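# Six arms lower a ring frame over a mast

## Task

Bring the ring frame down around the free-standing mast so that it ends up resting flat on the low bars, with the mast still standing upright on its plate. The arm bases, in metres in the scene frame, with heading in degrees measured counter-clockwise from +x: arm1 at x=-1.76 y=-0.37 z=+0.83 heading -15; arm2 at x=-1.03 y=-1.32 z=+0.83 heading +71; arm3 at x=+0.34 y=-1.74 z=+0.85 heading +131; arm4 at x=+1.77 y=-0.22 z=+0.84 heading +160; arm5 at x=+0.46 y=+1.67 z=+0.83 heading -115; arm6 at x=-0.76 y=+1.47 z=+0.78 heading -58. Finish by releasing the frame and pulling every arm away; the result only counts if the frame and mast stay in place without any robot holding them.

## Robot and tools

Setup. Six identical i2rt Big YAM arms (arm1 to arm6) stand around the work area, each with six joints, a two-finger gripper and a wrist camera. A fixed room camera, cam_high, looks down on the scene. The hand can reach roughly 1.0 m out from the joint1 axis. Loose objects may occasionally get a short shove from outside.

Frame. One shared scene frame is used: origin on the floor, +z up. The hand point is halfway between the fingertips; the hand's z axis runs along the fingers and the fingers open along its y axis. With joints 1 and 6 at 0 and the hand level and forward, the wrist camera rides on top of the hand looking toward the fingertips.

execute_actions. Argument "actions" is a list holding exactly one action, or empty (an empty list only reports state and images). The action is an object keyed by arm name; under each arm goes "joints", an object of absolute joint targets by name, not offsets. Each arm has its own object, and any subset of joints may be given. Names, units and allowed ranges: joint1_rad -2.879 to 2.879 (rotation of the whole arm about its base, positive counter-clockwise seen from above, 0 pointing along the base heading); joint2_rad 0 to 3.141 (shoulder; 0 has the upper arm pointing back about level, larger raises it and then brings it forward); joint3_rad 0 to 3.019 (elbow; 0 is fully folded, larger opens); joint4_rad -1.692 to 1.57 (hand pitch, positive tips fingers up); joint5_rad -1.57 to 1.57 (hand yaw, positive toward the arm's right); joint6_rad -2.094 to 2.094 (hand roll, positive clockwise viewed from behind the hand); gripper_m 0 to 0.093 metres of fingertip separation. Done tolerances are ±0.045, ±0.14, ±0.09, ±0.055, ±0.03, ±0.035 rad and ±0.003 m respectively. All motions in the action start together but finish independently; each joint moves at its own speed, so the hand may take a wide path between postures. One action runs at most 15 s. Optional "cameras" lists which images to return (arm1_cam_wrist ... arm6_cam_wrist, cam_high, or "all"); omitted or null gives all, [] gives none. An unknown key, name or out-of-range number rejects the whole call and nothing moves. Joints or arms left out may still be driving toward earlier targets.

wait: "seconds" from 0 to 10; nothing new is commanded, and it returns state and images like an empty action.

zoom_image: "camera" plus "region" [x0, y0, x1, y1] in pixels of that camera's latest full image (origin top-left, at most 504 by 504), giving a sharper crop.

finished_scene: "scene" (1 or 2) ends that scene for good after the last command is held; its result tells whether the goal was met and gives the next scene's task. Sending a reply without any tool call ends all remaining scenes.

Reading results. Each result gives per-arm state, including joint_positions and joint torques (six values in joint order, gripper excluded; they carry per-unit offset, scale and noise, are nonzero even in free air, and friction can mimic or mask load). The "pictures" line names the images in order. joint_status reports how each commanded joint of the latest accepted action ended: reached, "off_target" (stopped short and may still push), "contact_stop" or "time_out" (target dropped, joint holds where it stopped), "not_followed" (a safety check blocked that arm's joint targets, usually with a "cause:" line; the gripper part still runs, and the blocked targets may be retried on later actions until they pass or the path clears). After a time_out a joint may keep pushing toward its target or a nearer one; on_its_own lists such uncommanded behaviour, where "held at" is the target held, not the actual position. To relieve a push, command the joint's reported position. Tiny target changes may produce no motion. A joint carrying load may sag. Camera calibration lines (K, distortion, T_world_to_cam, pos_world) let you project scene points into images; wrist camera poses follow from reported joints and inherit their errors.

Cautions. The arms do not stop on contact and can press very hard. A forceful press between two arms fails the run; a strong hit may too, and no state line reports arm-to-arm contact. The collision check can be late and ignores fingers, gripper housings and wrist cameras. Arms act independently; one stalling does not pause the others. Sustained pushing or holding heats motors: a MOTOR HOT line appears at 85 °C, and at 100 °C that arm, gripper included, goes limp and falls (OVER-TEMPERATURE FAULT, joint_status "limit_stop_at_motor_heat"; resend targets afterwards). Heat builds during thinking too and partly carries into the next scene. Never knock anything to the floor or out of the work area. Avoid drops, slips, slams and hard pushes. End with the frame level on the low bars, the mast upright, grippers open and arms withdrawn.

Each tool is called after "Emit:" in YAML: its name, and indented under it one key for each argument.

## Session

Emit:
execute_actions:
  actions: []

Scene clock: 0.00 s.
Joint torques (N m, as the arm reports them, + toward a larger angle): no reading
Motor temperatures (°C, as the motors report them): arm1=[25 27 32 29 27 24] | arm2=[26 27 27 27 27 24] | arm3=[27 30 25 24 24 27] | arm4=[27 29 30 27 28 24] | arm5=[25 29 31 27 24 26] | arm6=[24 27 28 27 25 24]
arm1.joint_positions: joint1_rad=+0.112 joint2_rad=+0.507 joint3_rad=+1.387 joint4_rad=-1.175 joint5_rad=-0.124 joint6_rad=-0.162 gripper_m=+0.094
arm1.joint_status: not commanded
arm1.hand: x=-1.5514 y=-0.3766 z=+1.4254 quat_wxyz=(-0.592, +0.045, -0.803, +0.044) (m; scene frame)
arm2.joint_positions: joint1_rad=+0.328 joint2_rad=+0.429 joint3_rad=+1.328 joint4_rad=-1.255 joint5_rad=-0.050 joint6_rad=-0.171 gripper_m=+0.094
arm2.joint_status: not commanded
arm2.hand: x=-1.0353 y=-1.1509 z=+1.3917 quat_wxyz=(-0.422, +0.633, -0.521, -0.387) (m; scene frame)
arm3.joint_positions: joint1_rad=-0.304 joint2_rad=+0.509 joint3_rad=+1.331 joint4_rad=-1.452 joint5_rad=-0.196 joint6_rad=-0.236 gripper_m=+0.094
arm3.joint_status: not commanded
arm3.hand: x=+0.2464 y=-1.5898 z=+1.3639 quat_wxyz=(-0.227, +0.811, -0.358, -0.404) (m; scene frame)
arm4.joint_positions: joint1_rad=-0.069 joint2_rad=+0.597 joint3_rad=+1.470 joint4_rad=-1.133 joint5_rad=+0.041 joint6_rad=-0.321 gripper_m=+0.094
arm4.joint_status: not commanded
arm4.hand: x=+1.5612 y=-0.1238 z=+1.4733 quat_wxyz=(-0.234, +0.792, -0.050, -0.563) (m; scene frame)
arm5.joint_positions: joint1_rad=+0.134 joint2_rad=+0.489 joint3_rad=+1.418 joint4_rad=-1.233 joint5_rad=+0.029 joint6_rad=+0.202 gripper_m=+0.094
arm5.joint_status: not commanded
arm5.hand: x=+0.3980 y=+1.4888 z=+1.4297 quat_wxyz=(-0.387, -0.702, -0.402, +0.443) (m; scene frame)
arm6.joint_positions: joint1_rad=+0.466 joint2_rad=+0.598 joint3_rad=+1.461 joint4_rad=-1.518 joint5_rad=-0.083 joint6_rad=+0.393 gripper_m=+0.095
arm6.joint_status: not commanded
arm6.hand: x=-0.5939 y=+1.3913 z=+1.3216 quat_wxyz=(-0.446, -0.386, -0.807, -0.001) (m; scene frame)
pictures: arm1_cam_wrist, arm2_cam_wrist, arm3_cam_wrist, arm4_cam_wrist, arm5_cam_wrist, arm6_cam_wrist, cam_high
camera_calibration (this result's frames):
arm1_cam_wrist: T_world_to_cam=[[0.025235, -0.992908, 0.116176, -0.495003], [-0.790347, -0.0909771, -0.605867, -0.386766], [0.61214, -0.0765306, -0.787037, 2.16836], [0, 0, 0, 1]] pos_world=[-1.62053, -0.360733, 1.52976]
arm2_cam_wrist: T_world_to_cam=[[0.986502, 0.0996193, 0.129964, 0.951579], [0.155085, -0.823156, -0.546225, -0.0210409], [0.0525661, 0.559008, -0.827495, 1.97518], [0, 0, 0, 1]] pos_world=[-1.0393, -1.21626, 1.49929]
arm3_cam_wrist: T_world_to_cam=[[0.759335, 0.64754, 0.064048, 0.752939], [0.63209, -0.710665, -0.308896, -0.862699], [-0.154506, 0.27504, -0.948937, 1.89093], [0, 0, 0, 1]] pos_world=[0.26573, -1.62073, 1.47966]
arm4_cam_wrist: T_world_to_cam=[[0.342529, 0.887533, 0.308155, -0.876771], [0.799496, -0.103092, -0.591758, -0.383771], [-0.493436, 0.449063, -0.744891, 2.04827], [0, 0, 0, 1]] pos_world=[1.61784, -0.181205, 1.56882]
arm5_cam_wrist: T_world_to_cam=[[-0.90586, 0.377762, -0.191607, 0.0745834], [0.416366, 0.711017, -0.566651, -0.414949], [-0.0778235, -0.593086, -0.801369, 2.18676], [0, 0, 0, 1]] pos_world=[0.410514, 1.5638, 1.53156]
arm6_cam_wrist: T_world_to_cam=[[-0.61946, -0.705183, -0.344942, 1.06453], [-0.667548, 0.704403, -0.24124, -1.05262], [0.413097, 0.0808266, -0.907093, 1.4569], [0, 0, 0, 1]] pos_world=[-0.645085, 1.3744, 1.43481]
Images, in order (width x height): arm1_cam_wrist 504x504, arm2_cam_wrist 504x504, arm3_cam_wrist 504x504, arm4_cam_wrist 504x504, arm5_cam_wrist 504x504, arm6_cam_wrist 504x504, cam_high 504x504.

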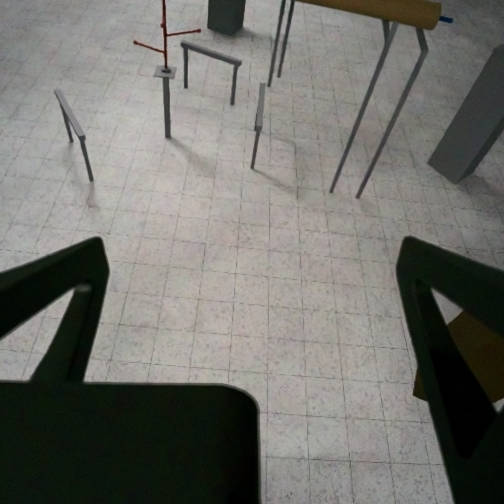

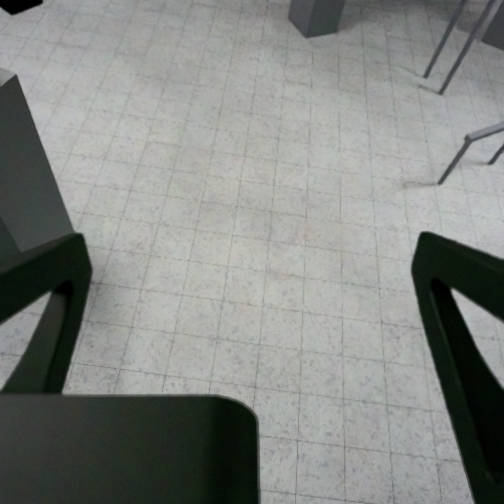

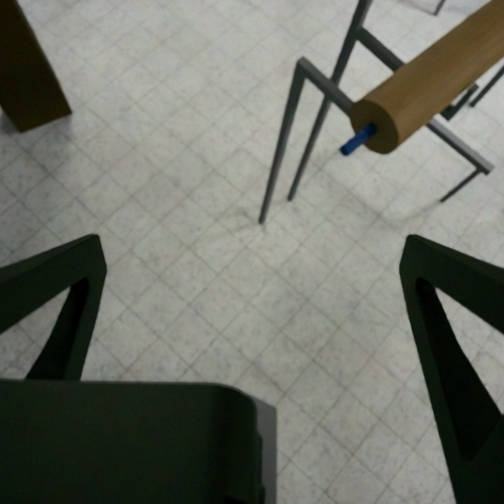

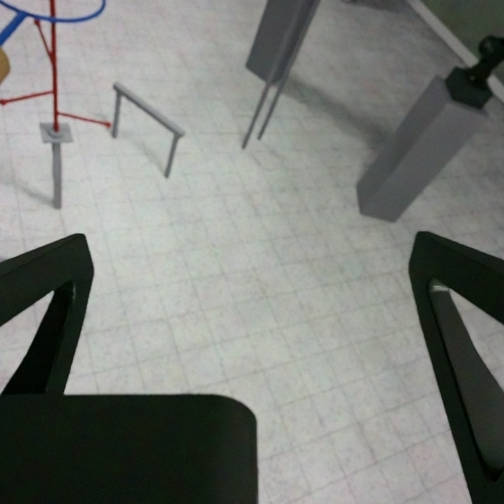

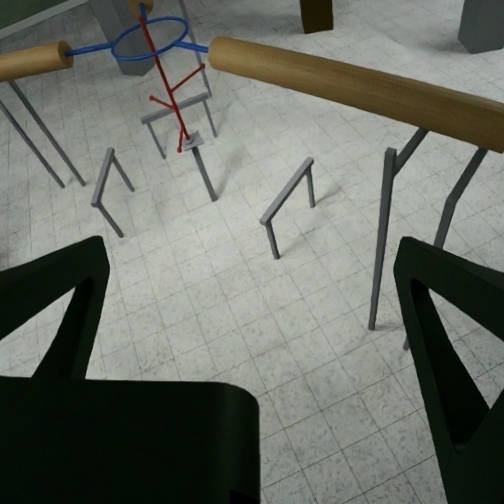

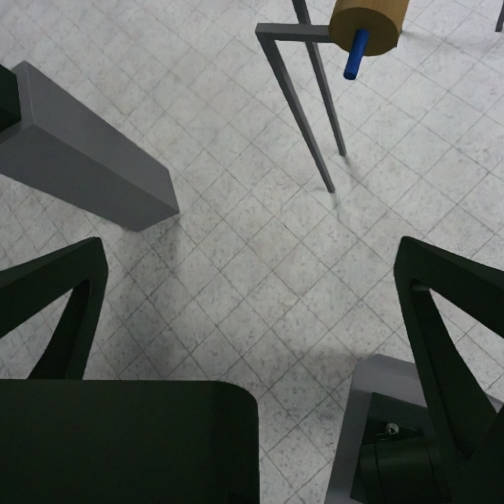

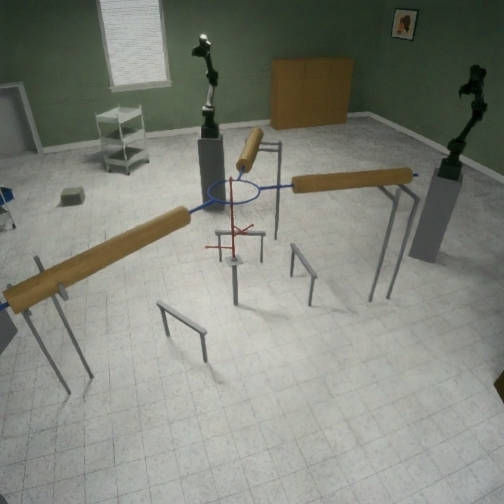

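Emit:
execute_actions:
  actions:
    - {"arm1":{"joints":{"joint1_rad":0.47,"joint2_rad":1.57,"joint3_rad":1.0,"joint4_rad":0.9,"joint5_rad":0,"joint6_rad":0}},"arm2":{"joints":{"joint1_rad":-0.42,"joint2_rad":1.57,"joint3_rad":1.0,"joint4_rad":0.85,"joint5_rad":0,"joint6_rad":0}},"arm5":{"joints":{"joint1_rad":0.28,"joint2_rad":1.57,"joint3_rad":1.0,"joint4_rad":0.8,"joint5_rad":0,"joint6_rad":0}},"arm3":{"joints":{"joint1_rad":-0.424,"joint2_rad":1.77,"joint3_rad":1.84,"joint4_rad":-1.61,"joint5_rad":0,"joint6_rad":0.32}},"arm4":{"joints":{"joint1_rad":0.8,"joint2_rad":1.5,"joint3_rad":1.7,"joint4_rad":-1.3,"joint5_rad":0,"joint6_rad":0}},"arm6":{"joints":{"joint1_rad":0.344,"joint2_rad":1.8,"joint3_rad":2.02,"joint4_rad":-1.69,"joint5_rad":0,"joint6_rad":0.49}}}

Scene clock: 9.33 s.
Joint torques (N m, as the arm reports them, + toward a larger angle): arm1=[  1.43 -15.24  10.75   2.12   0.11   0.06] | arm2=[ -0.68 -17.03   8.89   2.17   0.07   0.06] | arm3=[ -0.4  -16.87  12.24   0.02  -0.01   0.13] | arm4=[ -2.33 -14.8   12.62   0.58  -0.05   0.08] | arm5=[  2.45 -15.82  10.09   2.59  -0.21  -0.18] | arm6=[ -1.96 -21.9    9.13   0.49   0.09   0.05]
Motor temperatures (°C, as the motors report them): arm1=[25 27 34 29 27 24] | arm2=[26 28 29 27 27 24] | arm3=[27 31 27 24 24 27] | arm4=[27 29 32 27 28 24] | arm5=[25 29 32 27 24 26] | arm6=[24 27 30 27 25 24]
arm1.joint_positions: joint1_rad=+0.470 joint2_rad=+1.576 joint3_rad=+0.973 joint4_rad=+0.872 joint5_rad=-0.002 joint6_rad=-0.008 gripper_m=+0.094
arm1.joint_status: all done
arm1.hand: x=-1.1259 y=-0.2331 z=+1.1828 quat_wxyz=(-0.789, +0.069, -0.605, -0.081) (m; scene frame)
arm2.joint_positions: joint1_rad=-0.421 joint2_rad=+1.580 joint3_rad=+0.986 joint4_rad=+0.824 joint5_rad=-0.001 joint6_rad=-0.015 gripper_m=+0.094
arm2.joint_status: all done
arm2.hand: x=-0.5866 y=-0.8499 z=+1.1735 quat_wxyz=(-0.717, +0.249, -0.572, -0.309) (m; scene frame)
arm3.joint_positions: joint1_rad=-0.418 joint2_rad=+1.790 joint3_rad=+1.813 joint4_rad=-1.605 joint5_rad=-0.003 joint6_rad=+0.305 gripper_m=+0.094
arm3.joint_status: all done
arm3.hand: x=+0.1890 y=-1.2140 z=+1.1041 quat_wxyz=(+0.003, +0.702, -0.712, -0.001) (m; scene frame)
arm4.joint_positions: joint1_rad=+0.804 joint2_rad=+1.507 joint3_rad=+1.666 joint4_rad=-1.293 joint5_rad=+0.001 joint6_rad=-0.013 gripper_m=+0.094
arm4.joint_status: all done
arm4.hand: x=+1.2784 y=-0.4652 z=+1.1950 quat_wxyz=(+0.048, +0.949, +0.228, -0.212) (m; scene frame)
arm5.joint_positions: joint1_rad=+0.271 joint2_rad=+1.567 joint3_rad=+0.979 joint4_rad=+0.772 joint5_rad=+0.004 joint6_rad=+0.009 gripper_m=+0.094
arm5.joint_status: all done
arm5.hand: x=+0.3518 y=+1.0245 z=+1.1671 quat_wxyz=(-0.498, -0.495, -0.410, +0.582) (m; scene frame)
arm6.joint_positions: joint1_rad=+0.353 joint2_rad=+1.820 joint3_rad=+1.998 joint4_rad=-1.682 joint5_rad=-0.002 joint6_rad=+0.479 gripper_m=+0.095
arm6.joint_status: all done
arm6.hand: x=-0.3086 y=+1.1257 z=+1.0877 quat_wxyz=(-0.037, -0.537, -0.843, +0.005) (m; scene frame)
pictures: arm1_cam_wrist, arm2_cam_wrist, arm3_cam_wrist, arm4_cam_wrist, arm5_cam_wrist, arm6_cam_wrist, cam_high
camera_calibration (this result's frames):
arm1_cam_wrist: T_world_to_cam=[[0.219135, -0.975671, 0.00678699, 0.0165939], [-0.333749, -0.0814926, -0.939133, 0.726091], [0.916838, 0.203532, -0.343487, 1.61164], [0, 0, 0, 1]] pos_world=[-1.23892, -0.252658, 1.23536]
arm2_cam_wrist: T_world_to_cam=[[0.727691, -0.685898, 0.00311007, -0.163225], [-0.271959, -0.292687, -0.916718, 0.673107], [0.629686, 0.666242, -0.399522, 1.53027], [0, 0, 0, 1]] pos_world=[-0.661752, -0.934474, 1.22893]
arm3_cam_wrist: T_world_to_cam=[[0.999545, -0.0230814, -0.0194054, -0.197561], [-0.00662904, -0.795971, 0.605299, -1.63174], [-0.0294173, -0.604895, -0.795762, 0.271125], [0, 0, 0, 1]] pos_world=[0.19463, -1.13938, 1.19961]
arm4_cam_wrist: T_world_to_cam=[[-0.449027, 0.893518, 0.00105068, 0.990522], [0.878019, 0.44102, 0.185971, -1.13413], [0.165705, 0.0844285, -0.982555, 1.12647], [0, 0, 0, 1]] pos_world=[1.2539, -0.47998, 1.31669]
arm5_cam_wrist: T_world_to_cam=[[-0.985835, 0.166501, -0.020187, 0.20238], [0.0919391, 0.435809, -0.895331, 0.565293], [-0.140276, -0.884504, -0.444943, 1.60186], [0, 0, 0, 1]] pos_world=[0.372243, 1.1368, 1.22295]
arm6_cam_wrist: T_world_to_cam=[[-0.903655, -0.426833, -0.0349553, 0.234994], [-0.381175, 0.764408, 0.519987, -1.53865], [-0.195227, 0.483212, -0.853459, 0.449235], [0, 0, 0, 1]] pos_world=[-0.286439, 1.05938, 1.1917]
Images, in order (width x height): arm1_cam_wrist 504x504, arm2_cam_wrist 504x504, arm3_cam_wrist 504x504, arm4_cam_wrist 504x504, arm5_cam_wrist 504x504, arm6_cam_wrist 504x504, cam_high 504x504.

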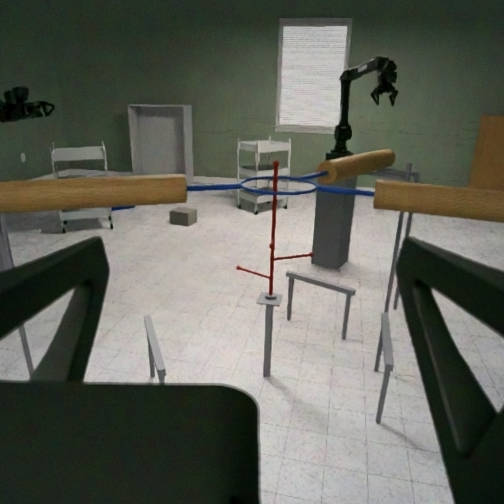

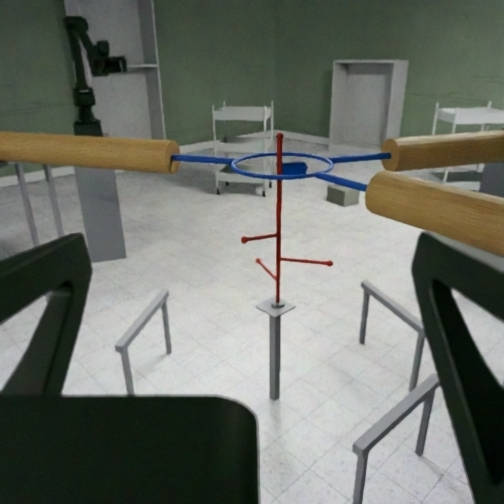

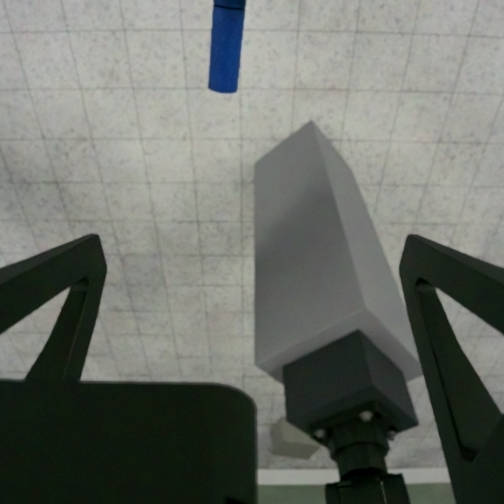

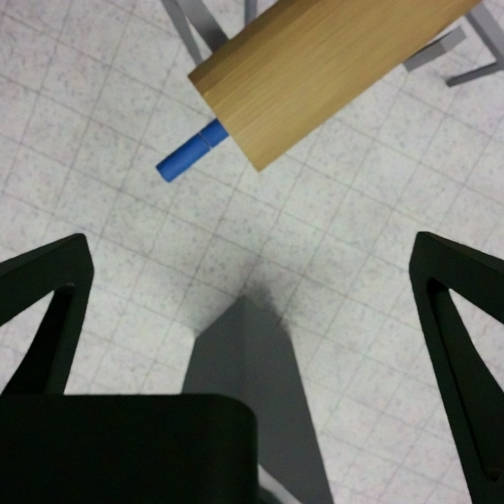

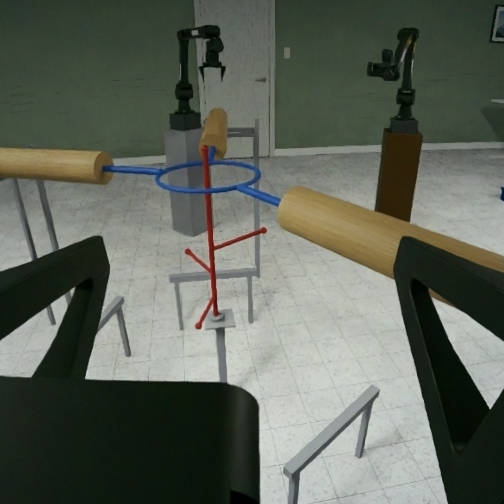

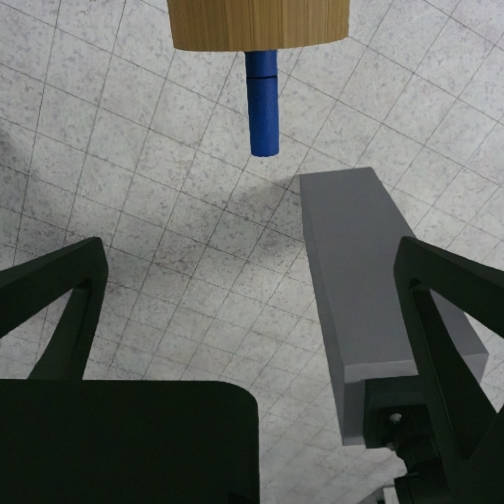

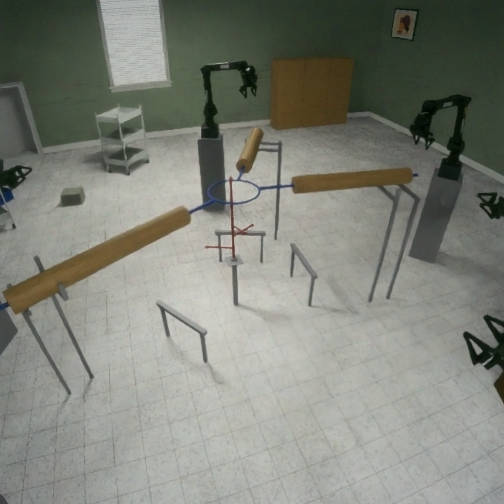

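Emit:
execute_actions:
  actions:
    - {"arm3":{"joints":{"joint1_rad":-0.392,"joint2_rad":1.93,"joint3_rad":1.56,"joint4_rad":-1.16,"joint6_rad":0.425}},"arm4":{"joints":{"joint1_rad":0.907,"joint2_rad":1.9,"joint3_rad":1.81,"joint4_rad":-1.43,"joint6_rad":1.06}},"arm6":{"joints":{"joint1_rad":0.328,"joint2_rad":1.89,"joint3_rad":1.645,"joint4_rad":-1.29,"joint6_rad":0.44}}}
  cameras: ["arm3_cam_wrist","arm4_cam_wrist","arm6_cam_wrist"]

Scene clock: 23.60 s.
Joint torques (N m, as the arm reports them, + toward a larger angle): arm1=[  1.56 -15.2   10.75   2.15   0.1    0.06] | arm2=[ -0.72 -17.12   8.88   2.17   0.08   0.07] | arm3=[  0.45 -17.7   11.13   0.56  -0.12   0.15] | arm4=[ -2.28 -21.53  11.44  -0.31   0.03   0.08] | arm5=[  2.53 -15.76  10.15   2.74  -0.2   -0.15] | arm6=[ -2.   -22.79   7.99   1.16   0.1   -0.22]
Motor temperatures (°C, as the motors report them): arm1=[25 28 36 29 27 24] | arm2=[26 28 30 27 27 24] | arm3=[27 33 29 24 24 27] | arm4=[27 30 35 27 28 24] | arm5=[25 30 33 27 24 26] | arm6=[25 29 32 27 25 24]
arm1.joint_positions: joint1_rad=+0.470 joint2_rad=+1.576 joint3_rad=+0.973 joint4_rad=+0.872 joint5_rad=-0.002 joint6_rad=-0.008 gripper_m=+0.094
arm1.joint_status: not commanded
arm1.hand: x=-1.1259 y=-0.2331 z=+1.1828 quat_wxyz=(-0.789, +0.069, -0.605, -0.081) (m; scene frame)
arm2.joint_positions: joint1_rad=-0.421 joint2_rad=+1.580 joint3_rad=+0.986 joint4_rad=+0.824 joint5_rad=-0.001 joint6_rad=-0.015 gripper_m=+0.094
arm2.joint_status: not commanded
arm2.hand: x=-0.5866 y=-0.8499 z=+1.1735 quat_wxyz=(-0.717, +0.249, -0.572, -0.309) (m; scene frame)
arm3.joint_positions: joint1_rad=-0.397 joint2_rad=+1.947 joint3_rad=+1.535 joint4_rad=-1.169 joint5_rad=+0.001 joint6_rad=+0.410 gripper_m=+0.094
arm3.joint_status: all done
arm3.hand: x=+0.1709 y=-1.1950 z=+0.9144 quat_wxyz=(+0.001, +0.671, -0.741, +0.001) (m; scene frame)
arm4.joint_positions: joint1_rad=+0.911 joint2_rad=+1.915 joint3_rad=+1.782 joint4_rad=-1.422 joint5_rad=+0.001 joint6_rad=+1.046 gripper_m=+0.094
arm4.joint_status: all done
arm4.hand: x=+1.2657 y=-0.5432 z=+1.0117 quat_wxyz=(+0.006, +0.971, -0.237, -0.005) (m; scene frame)
arm5.joint_positions: joint1_rad=+0.271 joint2_rad=+1.567 joint3_rad=+0.979 joint4_rad=+0.772 joint5_rad=+0.004 joint6_rad=+0.009 gripper_m=+0.094
arm5.joint_status: not commanded
arm5.hand: x=+0.3518 y=+1.0245 z=+1.1671 quat_wxyz=(-0.498, -0.495, -0.410, +0.582) (m; scene frame)
arm6.joint_positions: joint1_rad=+0.340 joint2_rad=+1.906 joint3_rad=+1.634 joint4_rad=-1.302 joint5_rad=-0.002 joint6_rad=+0.451 gripper_m=+0.095
arm6.joint_status: all done
arm6.hand: x=-0.3096 y=+1.1152 z=+0.9020 quat_wxyz=(-0.002, -0.532, -0.847, +0.002) (m; scene frame)
pictures: arm3_cam_wrist, arm4_cam_wrist, arm6_cam_wrist
camera_calibration (this result's frames):
arm3_cam_wrist: T_world_to_cam=[[0.994161, -0.106776, -0.0155973, -0.285274], [-0.0756582, -0.792779, 0.604795, -1.48582], [-0.0769427, -0.600083, -0.796229, 0.145448], [0, 0, 0, 1]] pos_world=[0.182385, -1.1211, 1.00997]
arm4_cam_wrist: T_world_to_cam=[[0.466629, 0.884322, -0.0152207, -0.0927191], [0.7253, -0.372757, 0.578785, -1.70065], [0.506159, -0.281117, -0.815338, 0.156481], [0, 0, 0, 1]] pos_world=[1.19755, -0.507947, 1.11049]
arm6_cam_wrist: T_world_to_cam=[[-0.898934, -0.438075, -0.00288203, 0.208208], [-0.360636, 0.736262, 0.572591, -1.44414], [-0.248716, 0.51576, -0.819836, 0.212423], [0, 0, 0, 1]] pos_world=[-0.280811, 1.04492, 1.00165]
Images, in order (width x height): arm3_cam_wrist 504x504, arm4_cam_wrist 504x504, arm6_cam_wrist 504x504.

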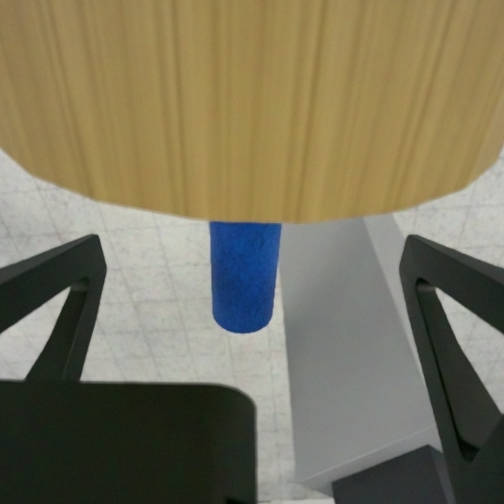

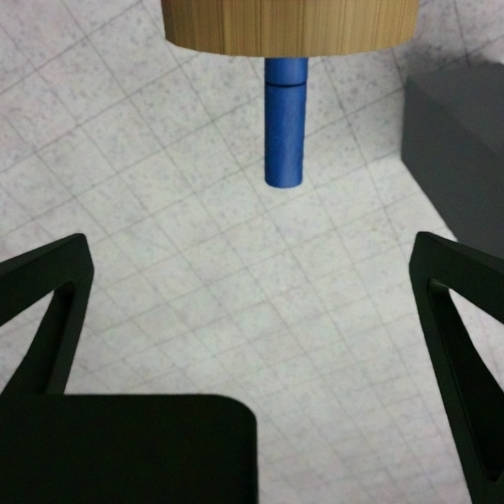

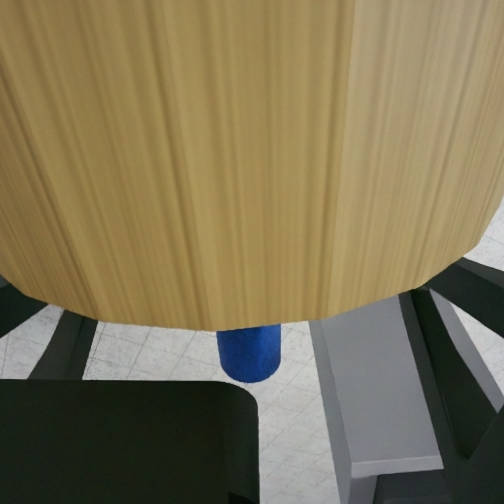

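Emit:
execute_actions:
  actions:
    - {"arm3":{"joints":{"joint2_rad":1.97,"joint4_rad":-1.11}},"arm4":{"joints":{"joint1_rad":0.89,"joint2_rad":1.98,"joint3_rad":1.59,"joint4_rad":-1.14,"joint6_rad":1.04}},"arm6":{"joints":{"gripper_m":0}}}
  cameras: ["arm3_cam_wrist","arm4_cam_wrist"]

Emit:
execute_actions:
  actions:
    - {"arm3":{"joints":{"gripper_m":0}},"arm4":{"joints":{"gripper_m":0}}}
  cameras: ["arm3_cam_wrist","arm4_cam_wrist"]

Scene clock: 28.90 s.
Joint torques (N m, as the arm reports them, + toward a larger angle): arm1=[  1.43 -15.18  10.72   2.15   0.11   0.07] | arm2=[ -0.7  -17.11   8.88   2.23   0.07   0.06] | arm3=[  0.57 -16.49  11.07   0.63  -0.13   0.15] | arm4=[ -1.94 -23.     9.82   0.54   0.03  -0.12] | arm5=[  2.59 -15.87  10.18   2.68  -0.23  -0.18] | arm6=[ -2.28 -22.61   8.02   1.17   0.14   0.04]
Motor temperatures (°C, as the motors report them): arm1=[25 28 37 29 27 24] | arm2=[26 29 31 27 27 24] | arm3=[27 33 30 24 24 27] | arm4=[27 31 35 27 28 24] | arm5=[25 30 34 27 24 26] | arm6=[25 29 32 27 25 24]
arm1.joint_positions: joint1_rad=+0.470 joint2_rad=+1.576 joint3_rad=+0.973 joint4_rad=+0.872 joint5_rad=-0.002 joint6_rad=-0.008 gripper_m=+0.094
arm1.joint_status: not commanded
arm1.hand: x=-1.1259 y=-0.2331 z=+1.1828 quat_wxyz=(-0.789, +0.069, -0.605, -0.081) (m; scene frame)
arm2.joint_positions: joint1_rad=-0.421 joint2_rad=+1.580 joint3_rad=+0.986 joint4_rad=+0.824 joint5_rad=-0.001 joint6_rad=-0.015 gripper_m=+0.094
arm2.joint_status: not commanded
arm2.hand: x=-0.5866 y=-0.8499 z=+1.1735 quat_wxyz=(-0.717, +0.249, -0.572, -0.309) (m; scene frame)
arm3.joint_positions: joint1_rad=-0.397 joint2_rad=+1.963 joint3_rad=+1.535 joint4_rad=-1.120 joint5_rad=+0.001 joint6_rad=+0.410 gripper_m=+0.094
arm3.joint_status: all done
arm3.hand: x=+0.1675 y=-1.1846 z=+0.9060 quat_wxyz=(-0.006, +0.671, -0.741, -0.015) (m; scene frame)
arm4.joint_positions: joint1_rad=+0.892 joint2_rad=+2.004 joint3_rad=+1.572 joint4_rad=-1.151 joint5_rad=+0.001 joint6_rad=+1.046 gripper_m=+0.094
arm4.joint_status: all done
arm4.hand: x=+1.2683 y=-0.5285 z=+0.8841 quat_wxyz=(-0.004, +0.969, -0.247, +0.005) (m; scene frame)
arm5.joint_positions: joint1_rad=+0.271 joint2_rad=+1.567 joint3_rad=+0.979 joint4_rad=+0.772 joint5_rad=+0.004 joint6_rad=+0.009 gripper_m=+0.094
arm5.joint_status: not commanded
arm5.hand: x=+0.3518 y=+1.0245 z=+1.1671 quat_wxyz=(-0.498, -0.495, -0.410, +0.582) (m; scene frame)
arm6.joint_positions: joint1_rad=+0.340 joint2_rad=+1.906 joint3_rad=+1.634 joint4_rad=-1.300 joint5_rad=-0.003 joint6_rad=+0.430 gripper_m=+0.019
arm6.joint_status: gripper_m off_target (ended at +0.019, target +0.000)
arm6.hand: x=-0.3093 y=+1.1152 z=+0.9020 quat_wxyz=(-0.003, -0.523, -0.853, +0.001) (m; scene frame)
pictures: arm3_cam_wrist, arm4_cam_wrist
camera_calibration (this result's frames):
arm3_cam_wrist: T_world_to_cam=[[0.993922, -0.106143, -0.0292115, -0.26783], [-0.0696407, -0.811706, 0.579899, -1.47368], [-0.0852636, -0.57434, -0.814164, 0.192939], [0, 0, 0, 1]] pos_world=[0.180025, -1.11381, 1.00385]
arm4_cam_wrist: T_world_to_cam=[[0.483771, 0.875141, 0.00965635, -0.157447], [0.703631, -0.395475, 0.590341, -1.61795], [0.520451, -0.278795, -0.807096, 0.0310009], [0, 0, 0, 1]] pos_world=[1.19847, -0.493426, 0.981682]
Images, in order (width x height): arm3_cam_wrist 504x504, arm4_cam_wrist 504x504.

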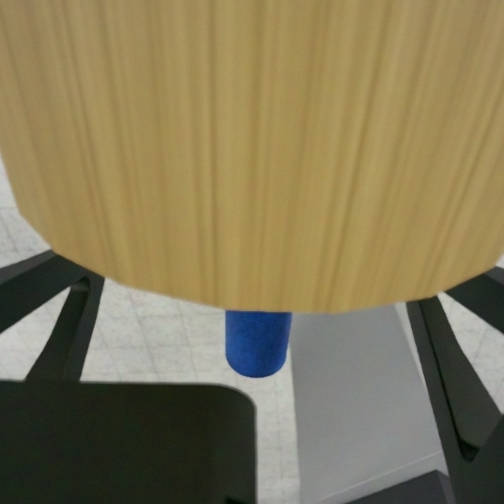

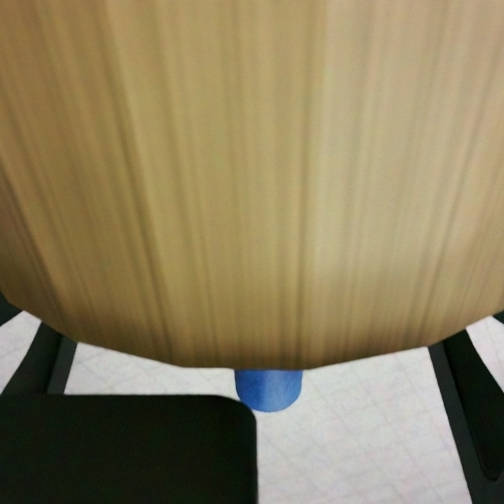

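Scene clock: 29.63 s.
Joint torques (N m, as the arm reports them, + toward a larger angle): arm1=[  1.44 -15.19  10.73   2.13   0.12   0.06] | arm2=[ -0.68 -17.06   8.84   2.21   0.07   0.07] | arm3=[  0.46 -16.05  11.17   0.69  -0.04   0.01] | arm4=[ -2.   -22.97   9.85   0.53  -0.04   0.06] | arm5=[  2.56 -16.04  10.14   2.64  -0.22  -0.16] | arm6=[ -2.16 -22.86   8.05   1.     0.14   0.05]
Motor temperatures (°C, as the motors report them): arm1=[25 28 37 29 27 24] | arm2=[26 29 31 27 27 24] | arm3=[27 33 30 24 24 27] | arm4=[27 31 35 27 28 24] | arm5=[25 30 34 27 24 26] | arm6=[25 29 32 27 25 24]
arm1.joint_positions: joint1_rad=+0.470 joint2_rad=+1.576 joint3_rad=+0.973 joint4_rad=+0.872 joint5_rad=-0.002 joint6_rad=-0.008 gripper_m=+0.094
arm1.joint_status: not commanded
arm1.hand: x=-1.1259 y=-0.2331 z=+1.1828 quat_wxyz=(-0.789, +0.069, -0.605, -0.081) (m; scene frame)
arm2.joint_positions: joint1_rad=-0.421 joint2_rad=+1.580 joint3_rad=+0.986 joint4_rad=+0.824 joint5_rad=-0.001 joint6_rad=-0.015 gripper_m=+0.094
arm2.joint_status: not commanded
arm2.hand: x=-0.5866 y=-0.8499 z=+1.1735 quat_wxyz=(-0.717, +0.249, -0.572, -0.309) (m; scene frame)
arm3.joint_positions: joint1_rad=-0.397 joint2_rad=+1.963 joint3_rad=+1.535 joint4_rad=-1.120 joint5_rad=-0.002 joint6_rad=+0.423 gripper_m=+0.018
arm3.joint_status: gripper_m off_target (ended at +0.018, target +0.000)
arm3.hand: x=+0.1672 y=-1.1847 z=+0.9058 quat_wxyz=(-0.004, +0.666, -0.746, -0.015) (m; scene frame)
arm4.joint_positions: joint1_rad=+0.892 joint2_rad=+2.004 joint3_rad=+1.570 joint4_rad=-1.152 joint5_rad=+0.003 joint6_rad=+1.029 gripper_m=+0.018
arm4.joint_status: gripper_m off_target (ended at +0.018, target +0.000)
arm4.hand: x=+1.2684 y=-0.5275 z=+0.8841 quat_wxyz=(-0.005, +0.971, -0.239, +0.005) (m; scene frame)
arm5.joint_positions: joint1_rad=+0.271 joint2_rad=+1.567 joint3_rad=+0.979 joint4_rad=+0.772 joint5_rad=+0.004 joint6_rad=+0.009 gripper_m=+0.094
arm5.joint_status: not commanded
arm5.hand: x=+0.3518 y=+1.0245 z=+1.1671 quat_wxyz=(-0.498, -0.495, -0.410, +0.582) (m; scene frame)
arm6.joint_positions: joint1_rad=+0.340 joint2_rad=+1.906 joint3_rad=+1.634 joint4_rad=-1.300 joint5_rad=-0.003 joint6_rad=+0.429 gripper_m=+0.019
arm6.joint_status: not commanded
arm6.hand: x=-0.3091 y=+1.1151 z=+0.9020 quat_wxyz=(-0.003, -0.522, -0.853, +0.001) (m; scene frame)
pictures: arm3_cam_wrist, arm4_cam_wrist
camera_calibration (this result's frames):
arm3_cam_wrist: T_world_to_cam=[[0.992397, -0.118984, -0.031492, -0.28038], [-0.0786805, -0.810039, 0.581074, -1.47128], [-0.094648, -0.574178, -0.813241, 0.193575], [0, 0, 0, 1]] pos_world=[0.180809, -1.11401, 1.00352]
arm4_cam_wrist: T_world_to_cam=[[0.46899, 0.883129, 0.011489, -0.136997], [0.710123, -0.384785, 0.589632, -1.61962], [0.525142, -0.268373, -0.80759, 0.031238], [0, 0, 0, 1]] pos_world=[1.19798, -0.493837, 0.981783]
Images, in order (width x height): arm3_cam_wrist 504x504, arm4_cam_wrist 504x504.

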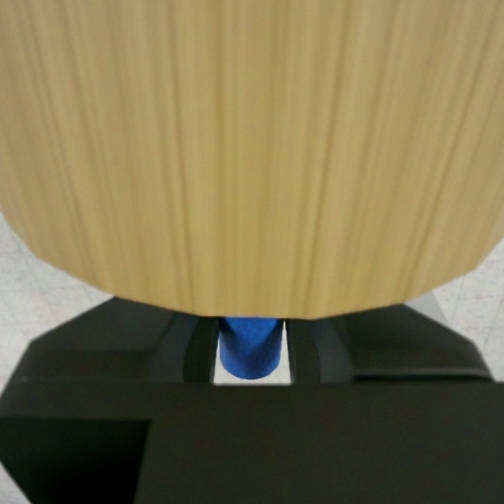

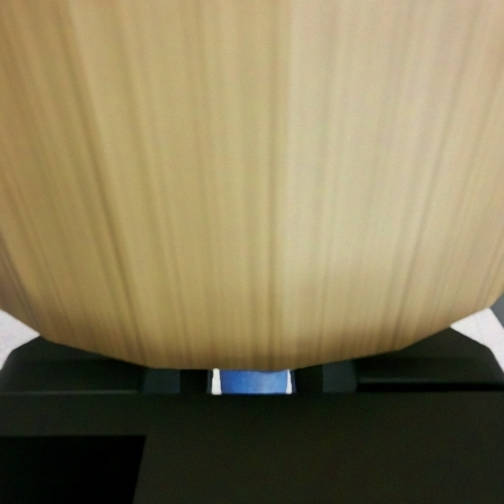

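Emit:
execute_actions:
  actions:
    - {"arm3":{"joints":{"joint2_rad":1.855,"joint3_rad":1.775,"joint4_rad":-1.415}},"arm4":{"joints":{"joint2_rad":1.875,"joint3_rad":1.78,"joint4_rad":-1.4}},"arm6":{"joints":{"joint2_rad":1.81,"joint3_rad":1.9,"joint4_rad":-1.575}}}
  cameras: []

Emit:
execute_actions:
  actions:
    - {"arm3":{"joints":{"joint1_rad":-0.701,"joint6_rad":-0.035,"joint2_rad":1.76,"joint3_rad":1.62,"joint4_rad":-1.36}},"arm4":{"joints":{"joint1_rad":0.686,"joint6_rad":0.67,"joint2_rad":1.56,"joint3_rad":1.315,"joint4_rad":-1.26}},"arm6":{"joints":{"joint1_rad":-0.003,"joint6_rad":-0.068,"joint2_rad":1.72,"joint3_rad":1.73,"joint4_rad":-1.525}}}
  cameras: ["cam_high"]

Emit:
execute_actions:
  actions:
    - {"arm3":{"joints":{"joint1_rad":-0.87,"joint6_rad":-0.28,"joint2_rad":1.865,"joint3_rad":1.535,"joint4_rad":-1.175}},"arm4":{"joints":{"joint1_rad":0.515,"joint6_rad":0.42,"joint2_rad":1.55,"joint3_rad":1.045,"joint4_rad":-1.01}},"arm6":{"joints":{"joint1_rad":-0.19,"joint6_rad":-0.33,"joint2_rad":1.81,"joint3_rad":1.63,"joint4_rad":-1.34}}}
  cameras: ["cam_high","arm5_cam_wrist","arm2_cam_wrist","arm1_cam_wrist"]

Scene clock: 45.37 s.
Joint torques (N m, as the arm reports them, + toward a larger angle): arm1=[  1.39 -15.24  10.73   2.15   0.11   0.06] | arm2=[ -0.64 -16.99   8.88   2.18   0.07   0.07] | arm3=[  0.22 -17.91  14.83  -0.12  -0.15  -0.06] | arm4=[ -2.15 -23.08  13.9   -0.51   0.04   0.12] | arm5=[  2.76 -16.2   10.06   2.58  -0.21  -0.16] | arm6=[ -1.92 -25.06  11.96   0.12   0.04   0.07]
Motor temperatures (°C, as the motors report them): arm1=[25 28 38 29 27 24] | arm2=[26 29 31 27 27 24] | arm3=[27 34 31 24 24 27] | arm4=[27 32 35 27 28 24] | arm5=[25 30 34 27 25 26] | arm6=[25 30 33 27 25 24]
arm1.joint_positions: joint1_rad=+0.470 joint2_rad=+1.576 joint3_rad=+0.973 joint4_rad=+0.872 joint5_rad=-0.002 joint6_rad=-0.008 gripper_m=+0.094
arm1.joint_status: not commanded
arm1.hand: x=-1.1259 y=-0.2331 z=+1.1828 quat_wxyz=(-0.789, +0.069, -0.605, -0.081) (m; scene frame)
arm2.joint_positions: joint1_rad=-0.421 joint2_rad=+1.580 joint3_rad=+0.986 joint4_rad=+0.824 joint5_rad=-0.001 joint6_rad=-0.015 gripper_m=+0.094
arm2.joint_status: not commanded
arm2.hand: x=-0.5866 y=-0.8499 z=+1.1735 quat_wxyz=(-0.717, +0.249, -0.572, -0.309) (m; scene frame)
arm3.joint_positions: joint1_rad=-0.393 joint2_rad=+1.880 joint3_rad=+1.718 joint4_rad=-1.404 joint5_rad=+0.001 joint6_rad=+0.429 gripper_m=+0.018
arm3.joint_status: all done
arm3.hand: x=+0.1669 y=-1.1886 z=+1.0186 quat_wxyz=(-0.002, +0.666, -0.746, -0.006) (m; scene frame)
arm4.joint_positions: joint1_rad=+0.890 joint2_rad=+1.906 joint3_rad=+1.724 joint4_rad=-1.389 joint5_rad=+0.001 joint6_rad=+1.025 gripper_m=+0.018
arm4.joint_status: all done
arm4.hand: x=+1.2673 y=-0.5270 z=+0.9952 quat_wxyz=(+0.000, +0.971, -0.238, +0.000) (m; scene frame)
arm5.joint_positions: joint1_rad=+0.271 joint2_rad=+1.567 joint3_rad=+0.979 joint4_rad=+0.772 joint5_rad=+0.004 joint6_rad=+0.009 gripper_m=+0.094
arm5.joint_status: not commanded
arm5.hand: x=+0.3518 y=+1.0245 z=+1.1671 quat_wxyz=(-0.498, -0.495, -0.410, +0.582) (m; scene frame)
arm6.joint_positions: joint1_rad=+0.338 joint2_rad=+1.851 joint3_rad=+1.840 joint4_rad=-1.559 joint5_rad=-0.001 joint6_rad=+0.426 gripper_m=+0.019
arm6.joint_status: all done
arm6.hand: x=-0.3137 y=+1.1175 z=+1.0102 quat_wxyz=(-0.004, -0.522, -0.853, +0.003) (m; scene frame)
pictures: none
No camera images: the call's "cameras" was empty. Leave "cameras" out to get every camera's image.

Scene clock: 46.57 s.
Joint torques (N m, as the arm reports them, + toward a larger angle): arm1=[  1.39 -15.2   10.74   2.12   0.11   0.07] | arm2=[ -0.74 -17.17   8.89   2.22   0.07   0.06] | arm3=[  0.92 -18.43  11.94   0.39  -0.3   -0.14] | arm4=[ -0.65 -17.61  10.55   0.42  -0.29   0.13] | arm5=[  2.53 -16.    10.1    2.77  -0.2   -0.17] | arm6=[ -0.92 -25.46   9.39   0.39   0.17  -0.03]
Motor temperatures (°C, as the motors report them): arm1=[25 28 38 29 27 24] | arm2=[26 29 31 27 27 24] | arm3=[27 34 31 24 24 27] | arm4=[27 32 35 27 28 24] | arm5=[25 30 34 27 25 26] | arm6=[25 30 33 27 25 24]
arm1.joint_positions: joint1_rad=+0.470 joint2_rad=+1.576 joint3_rad=+0.973 joint4_rad=+0.872 joint5_rad=-0.002 joint6_rad=-0.008 gripper_m=+0.094
arm1.joint_status: not commanded
arm1.hand: x=-1.1259 y=-0.2331 z=+1.1828 quat_wxyz=(-0.789, +0.069, -0.605, -0.081) (m; scene frame)
arm2.joint_positions: joint1_rad=-0.421 joint2_rad=+1.580 joint3_rad=+0.986 joint4_rad=+0.824 joint5_rad=-0.001 joint6_rad=-0.015 gripper_m=+0.094
arm2.joint_status: not commanded
arm2.hand: x=-0.5866 y=-0.8499 z=+1.1735 quat_wxyz=(-0.717, +0.249, -0.572, -0.309) (m; scene frame)
arm3.joint_positions: joint1_rad=-0.710 joint2_rad=+1.810 joint3_rad=+1.593 joint4_rad=-1.365 joint5_rad=+0.005 joint6_rad=-0.024 gripper_m=+0.018
arm3.joint_status: all done
arm3.hand: x=+0.3485 y=-1.1921 z=+1.0088 quat_wxyz=(+0.002, +0.714, -0.700, +0.001) (m; scene frame)
arm4.joint_positions: joint1_rad=+0.670 joint2_rad=+1.590 joint3_rad=+1.292 joint4_rad=-1.268 joint5_rad=+0.008 joint6_rad=+0.651 gripper_m=+0.018
arm4.joint_status: all done
arm4.hand: x=+1.3294 y=-0.3702 z=+0.9939 quat_wxyz=(-0.002, +0.987, -0.162, -0.003) (m; scene frame)
arm5.joint_positions: joint1_rad=+0.271 joint2_rad=+1.567 joint3_rad=+0.979 joint4_rad=+0.772 joint5_rad=+0.004 joint6_rad=+0.009 gripper_m=+0.094
arm5.joint_status: not commanded
arm5.hand: x=+0.3518 y=+1.0245 z=+1.1671 quat_wxyz=(-0.498, -0.495, -0.410, +0.582) (m; scene frame)
arm6.joint_positions: joint1_rad=-0.004 joint2_rad=+1.781 joint3_rad=+1.705 joint4_rad=-1.517 joint5_rad=-0.005 joint6_rad=-0.072 gripper_m=+0.019
arm6.joint_status: all done
arm6.hand: x=-0.4752 y=+1.0147 z=+0.9970 quat_wxyz=(+0.005, -0.454, -0.891, -0.005) (m; scene frame)
pictures: cam_high
Images, in order (width x height): cam_high 504x504.

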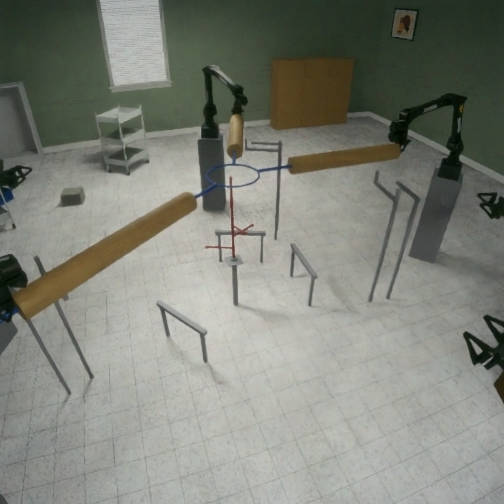

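Scene clock: 47.67 s.
Joint torques (N m, as the arm reports them, + toward a larger angle): arm1=[  1.4  -15.27  10.73   2.12   0.12   0.07] | arm2=[ -0.83 -17.16   8.88   2.21   0.07   0.06] | arm3=[  1.24 -19.77  10.87  -0.01  -0.28  -0.13] | arm4=[ -0.44 -16.9    8.52   0.05  -0.48   0.11] | arm5=[  2.83 -16.06  10.19   2.66  -0.18  -0.18] | arm6=[ -1.48 -25.66   8.4   -0.08   0.02  -0.1 ]
Motor temperatures (°C, as the motors report them): arm1=[25 28 38 29 27 24] | arm2=[26 29 31 27 27 24] | arm3=[27 34 31 24 24 27] | arm4=[27 32 35 27 28 24] | arm5=[25 30 34 27 25 26] | arm6=[25 30 33 27 25 24]
arm1.joint_positions: joint1_rad=+0.470 joint2_rad=+1.576 joint3_rad=+0.973 joint4_rad=+0.872 joint5_rad=-0.002 joint6_rad=-0.008 gripper_m=+0.094
arm1.joint_status: not commanded
arm1.hand: x=-1.1259 y=-0.2331 z=+1.1828 quat_wxyz=(-0.789, +0.069, -0.605, -0.081) (m; scene frame)
arm2.joint_positions: joint1_rad=-0.421 joint2_rad=+1.580 joint3_rad=+0.986 joint4_rad=+0.824 joint5_rad=-0.001 joint6_rad=-0.015 gripper_m=+0.094
arm2.joint_status: not commanded
arm2.hand: x=-0.5866 y=-0.8499 z=+1.1735 quat_wxyz=(-0.717, +0.249, -0.572, -0.309) (m; scene frame)
arm3.joint_positions: joint1_rad=-0.877 joint2_rad=+1.918 joint3_rad=+1.515 joint4_rad=-1.170 joint5_rad=+0.003 joint6_rad=-0.269 gripper_m=+0.018
arm3.joint_status: all done
arm3.hand: x=+0.4418 y=-1.1826 z=+0.9222 quat_wxyz=(-0.001, +0.741, -0.671, -0.002) (m; scene frame)
arm4.joint_positions: joint1_rad=+0.498 joint2_rad=+1.590 joint3_rad=+1.034 joint4_rad=-1.010 joint5_rad=+0.012 joint6_rad=+0.404 gripper_m=+0.018
arm4.joint_status: all done
arm4.hand: x=+1.3507 y=-0.2861 z=+0.9047 quat_wxyz=(-0.004, +0.992, -0.125, -0.004) (m; scene frame)
arm5.joint_positions: joint1_rad=+0.271 joint2_rad=+1.567 joint3_rad=+0.979 joint4_rad=+0.772 joint5_rad=+0.004 joint6_rad=+0.009 gripper_m=+0.094
arm5.joint_status: not commanded
arm5.hand: x=+0.3518 y=+1.0245 z=+1.1671 quat_wxyz=(-0.498, -0.495, -0.410, +0.582) (m; scene frame)
arm6.joint_positions: joint1_rad=-0.184 joint2_rad=+1.863 joint3_rad=+1.615 joint4_rad=-1.320 joint5_rad=-0.003 joint6_rad=-0.329 gripper_m=+0.019
arm6.joint_status: all done
arm6.hand: x=-0.5539 y=+0.9471 z=+0.9196 quat_wxyz=(-0.005, -0.419, -0.908, +0.003) (m; scene frame)
pictures: arm1_cam_wrist, arm2_cam_wrist, arm5_cam_wrist, cam_high
camera_calibration (this result's frames):
arm1_cam_wrist: T_world_to_cam=[[0.219135, -0.975671, 0.00678699, 0.0165939], [-0.333749, -0.0814926, -0.939133, 0.726091], [0.916838, 0.203532, -0.343487, 1.61164], [0, 0, 0, 1]] pos_world=[-1.23892, -0.252658, 1.23536]
arm2_cam_wrist: T_world_to_cam=[[0.727691, -0.685898, 0.00311007, -0.163225], [-0.271959, -0.292687, -0.916718, 0.673107], [0.629686, 0.666242, -0.399522, 1.53027], [0, 0, 0, 1]] pos_world=[-0.661752, -0.934474, 1.22893]
arm5_cam_wrist: T_world_to_cam=[[-0.985835, 0.166501, -0.020187, 0.20238], [0.0919391, 0.435809, -0.895331, 0.565293], [-0.140276, -0.884504, -0.444943, 1.60186], [0, 0, 0, 1]] pos_world=[0.372243, 1.1368, 1.22295]
Images, in order (width x height): arm1_cam_wrist 504x504, arm2_cam_wrist 504x504, arm5_cam_wrist 504x504, cam_high 504x504.

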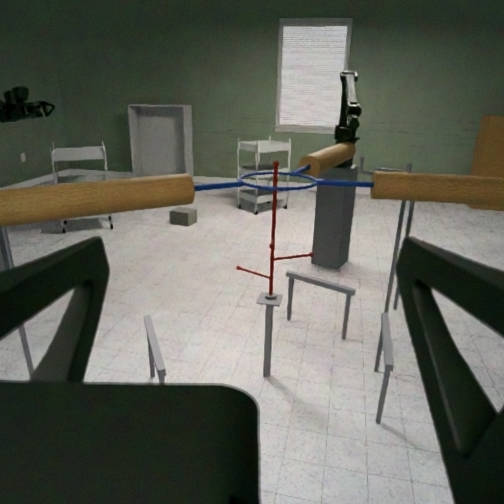

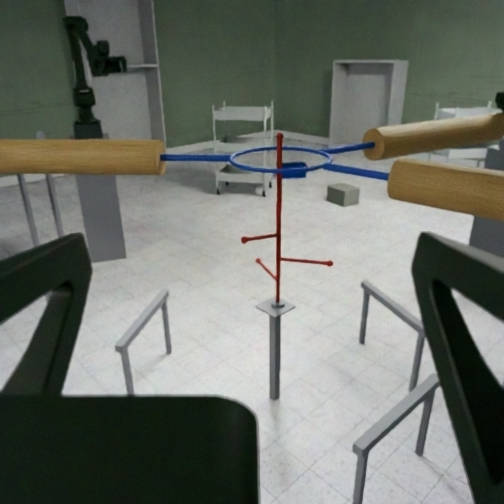

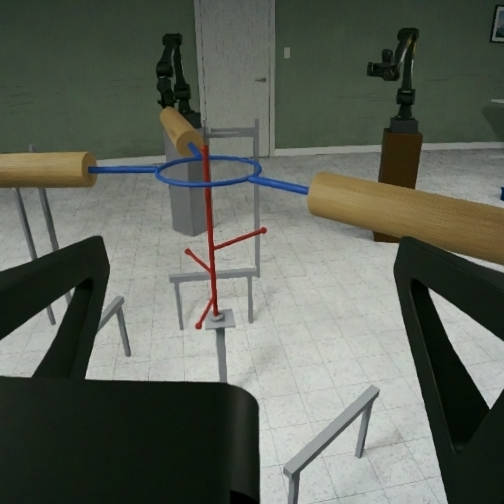

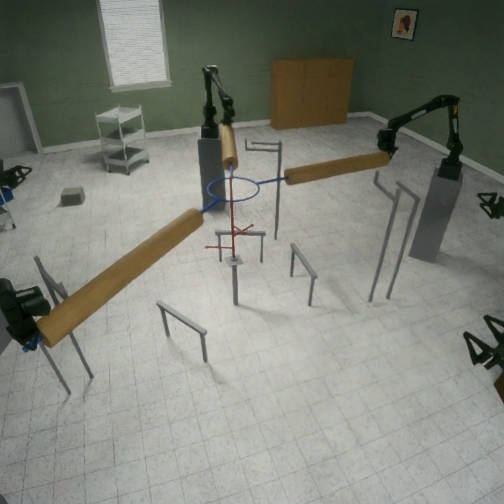

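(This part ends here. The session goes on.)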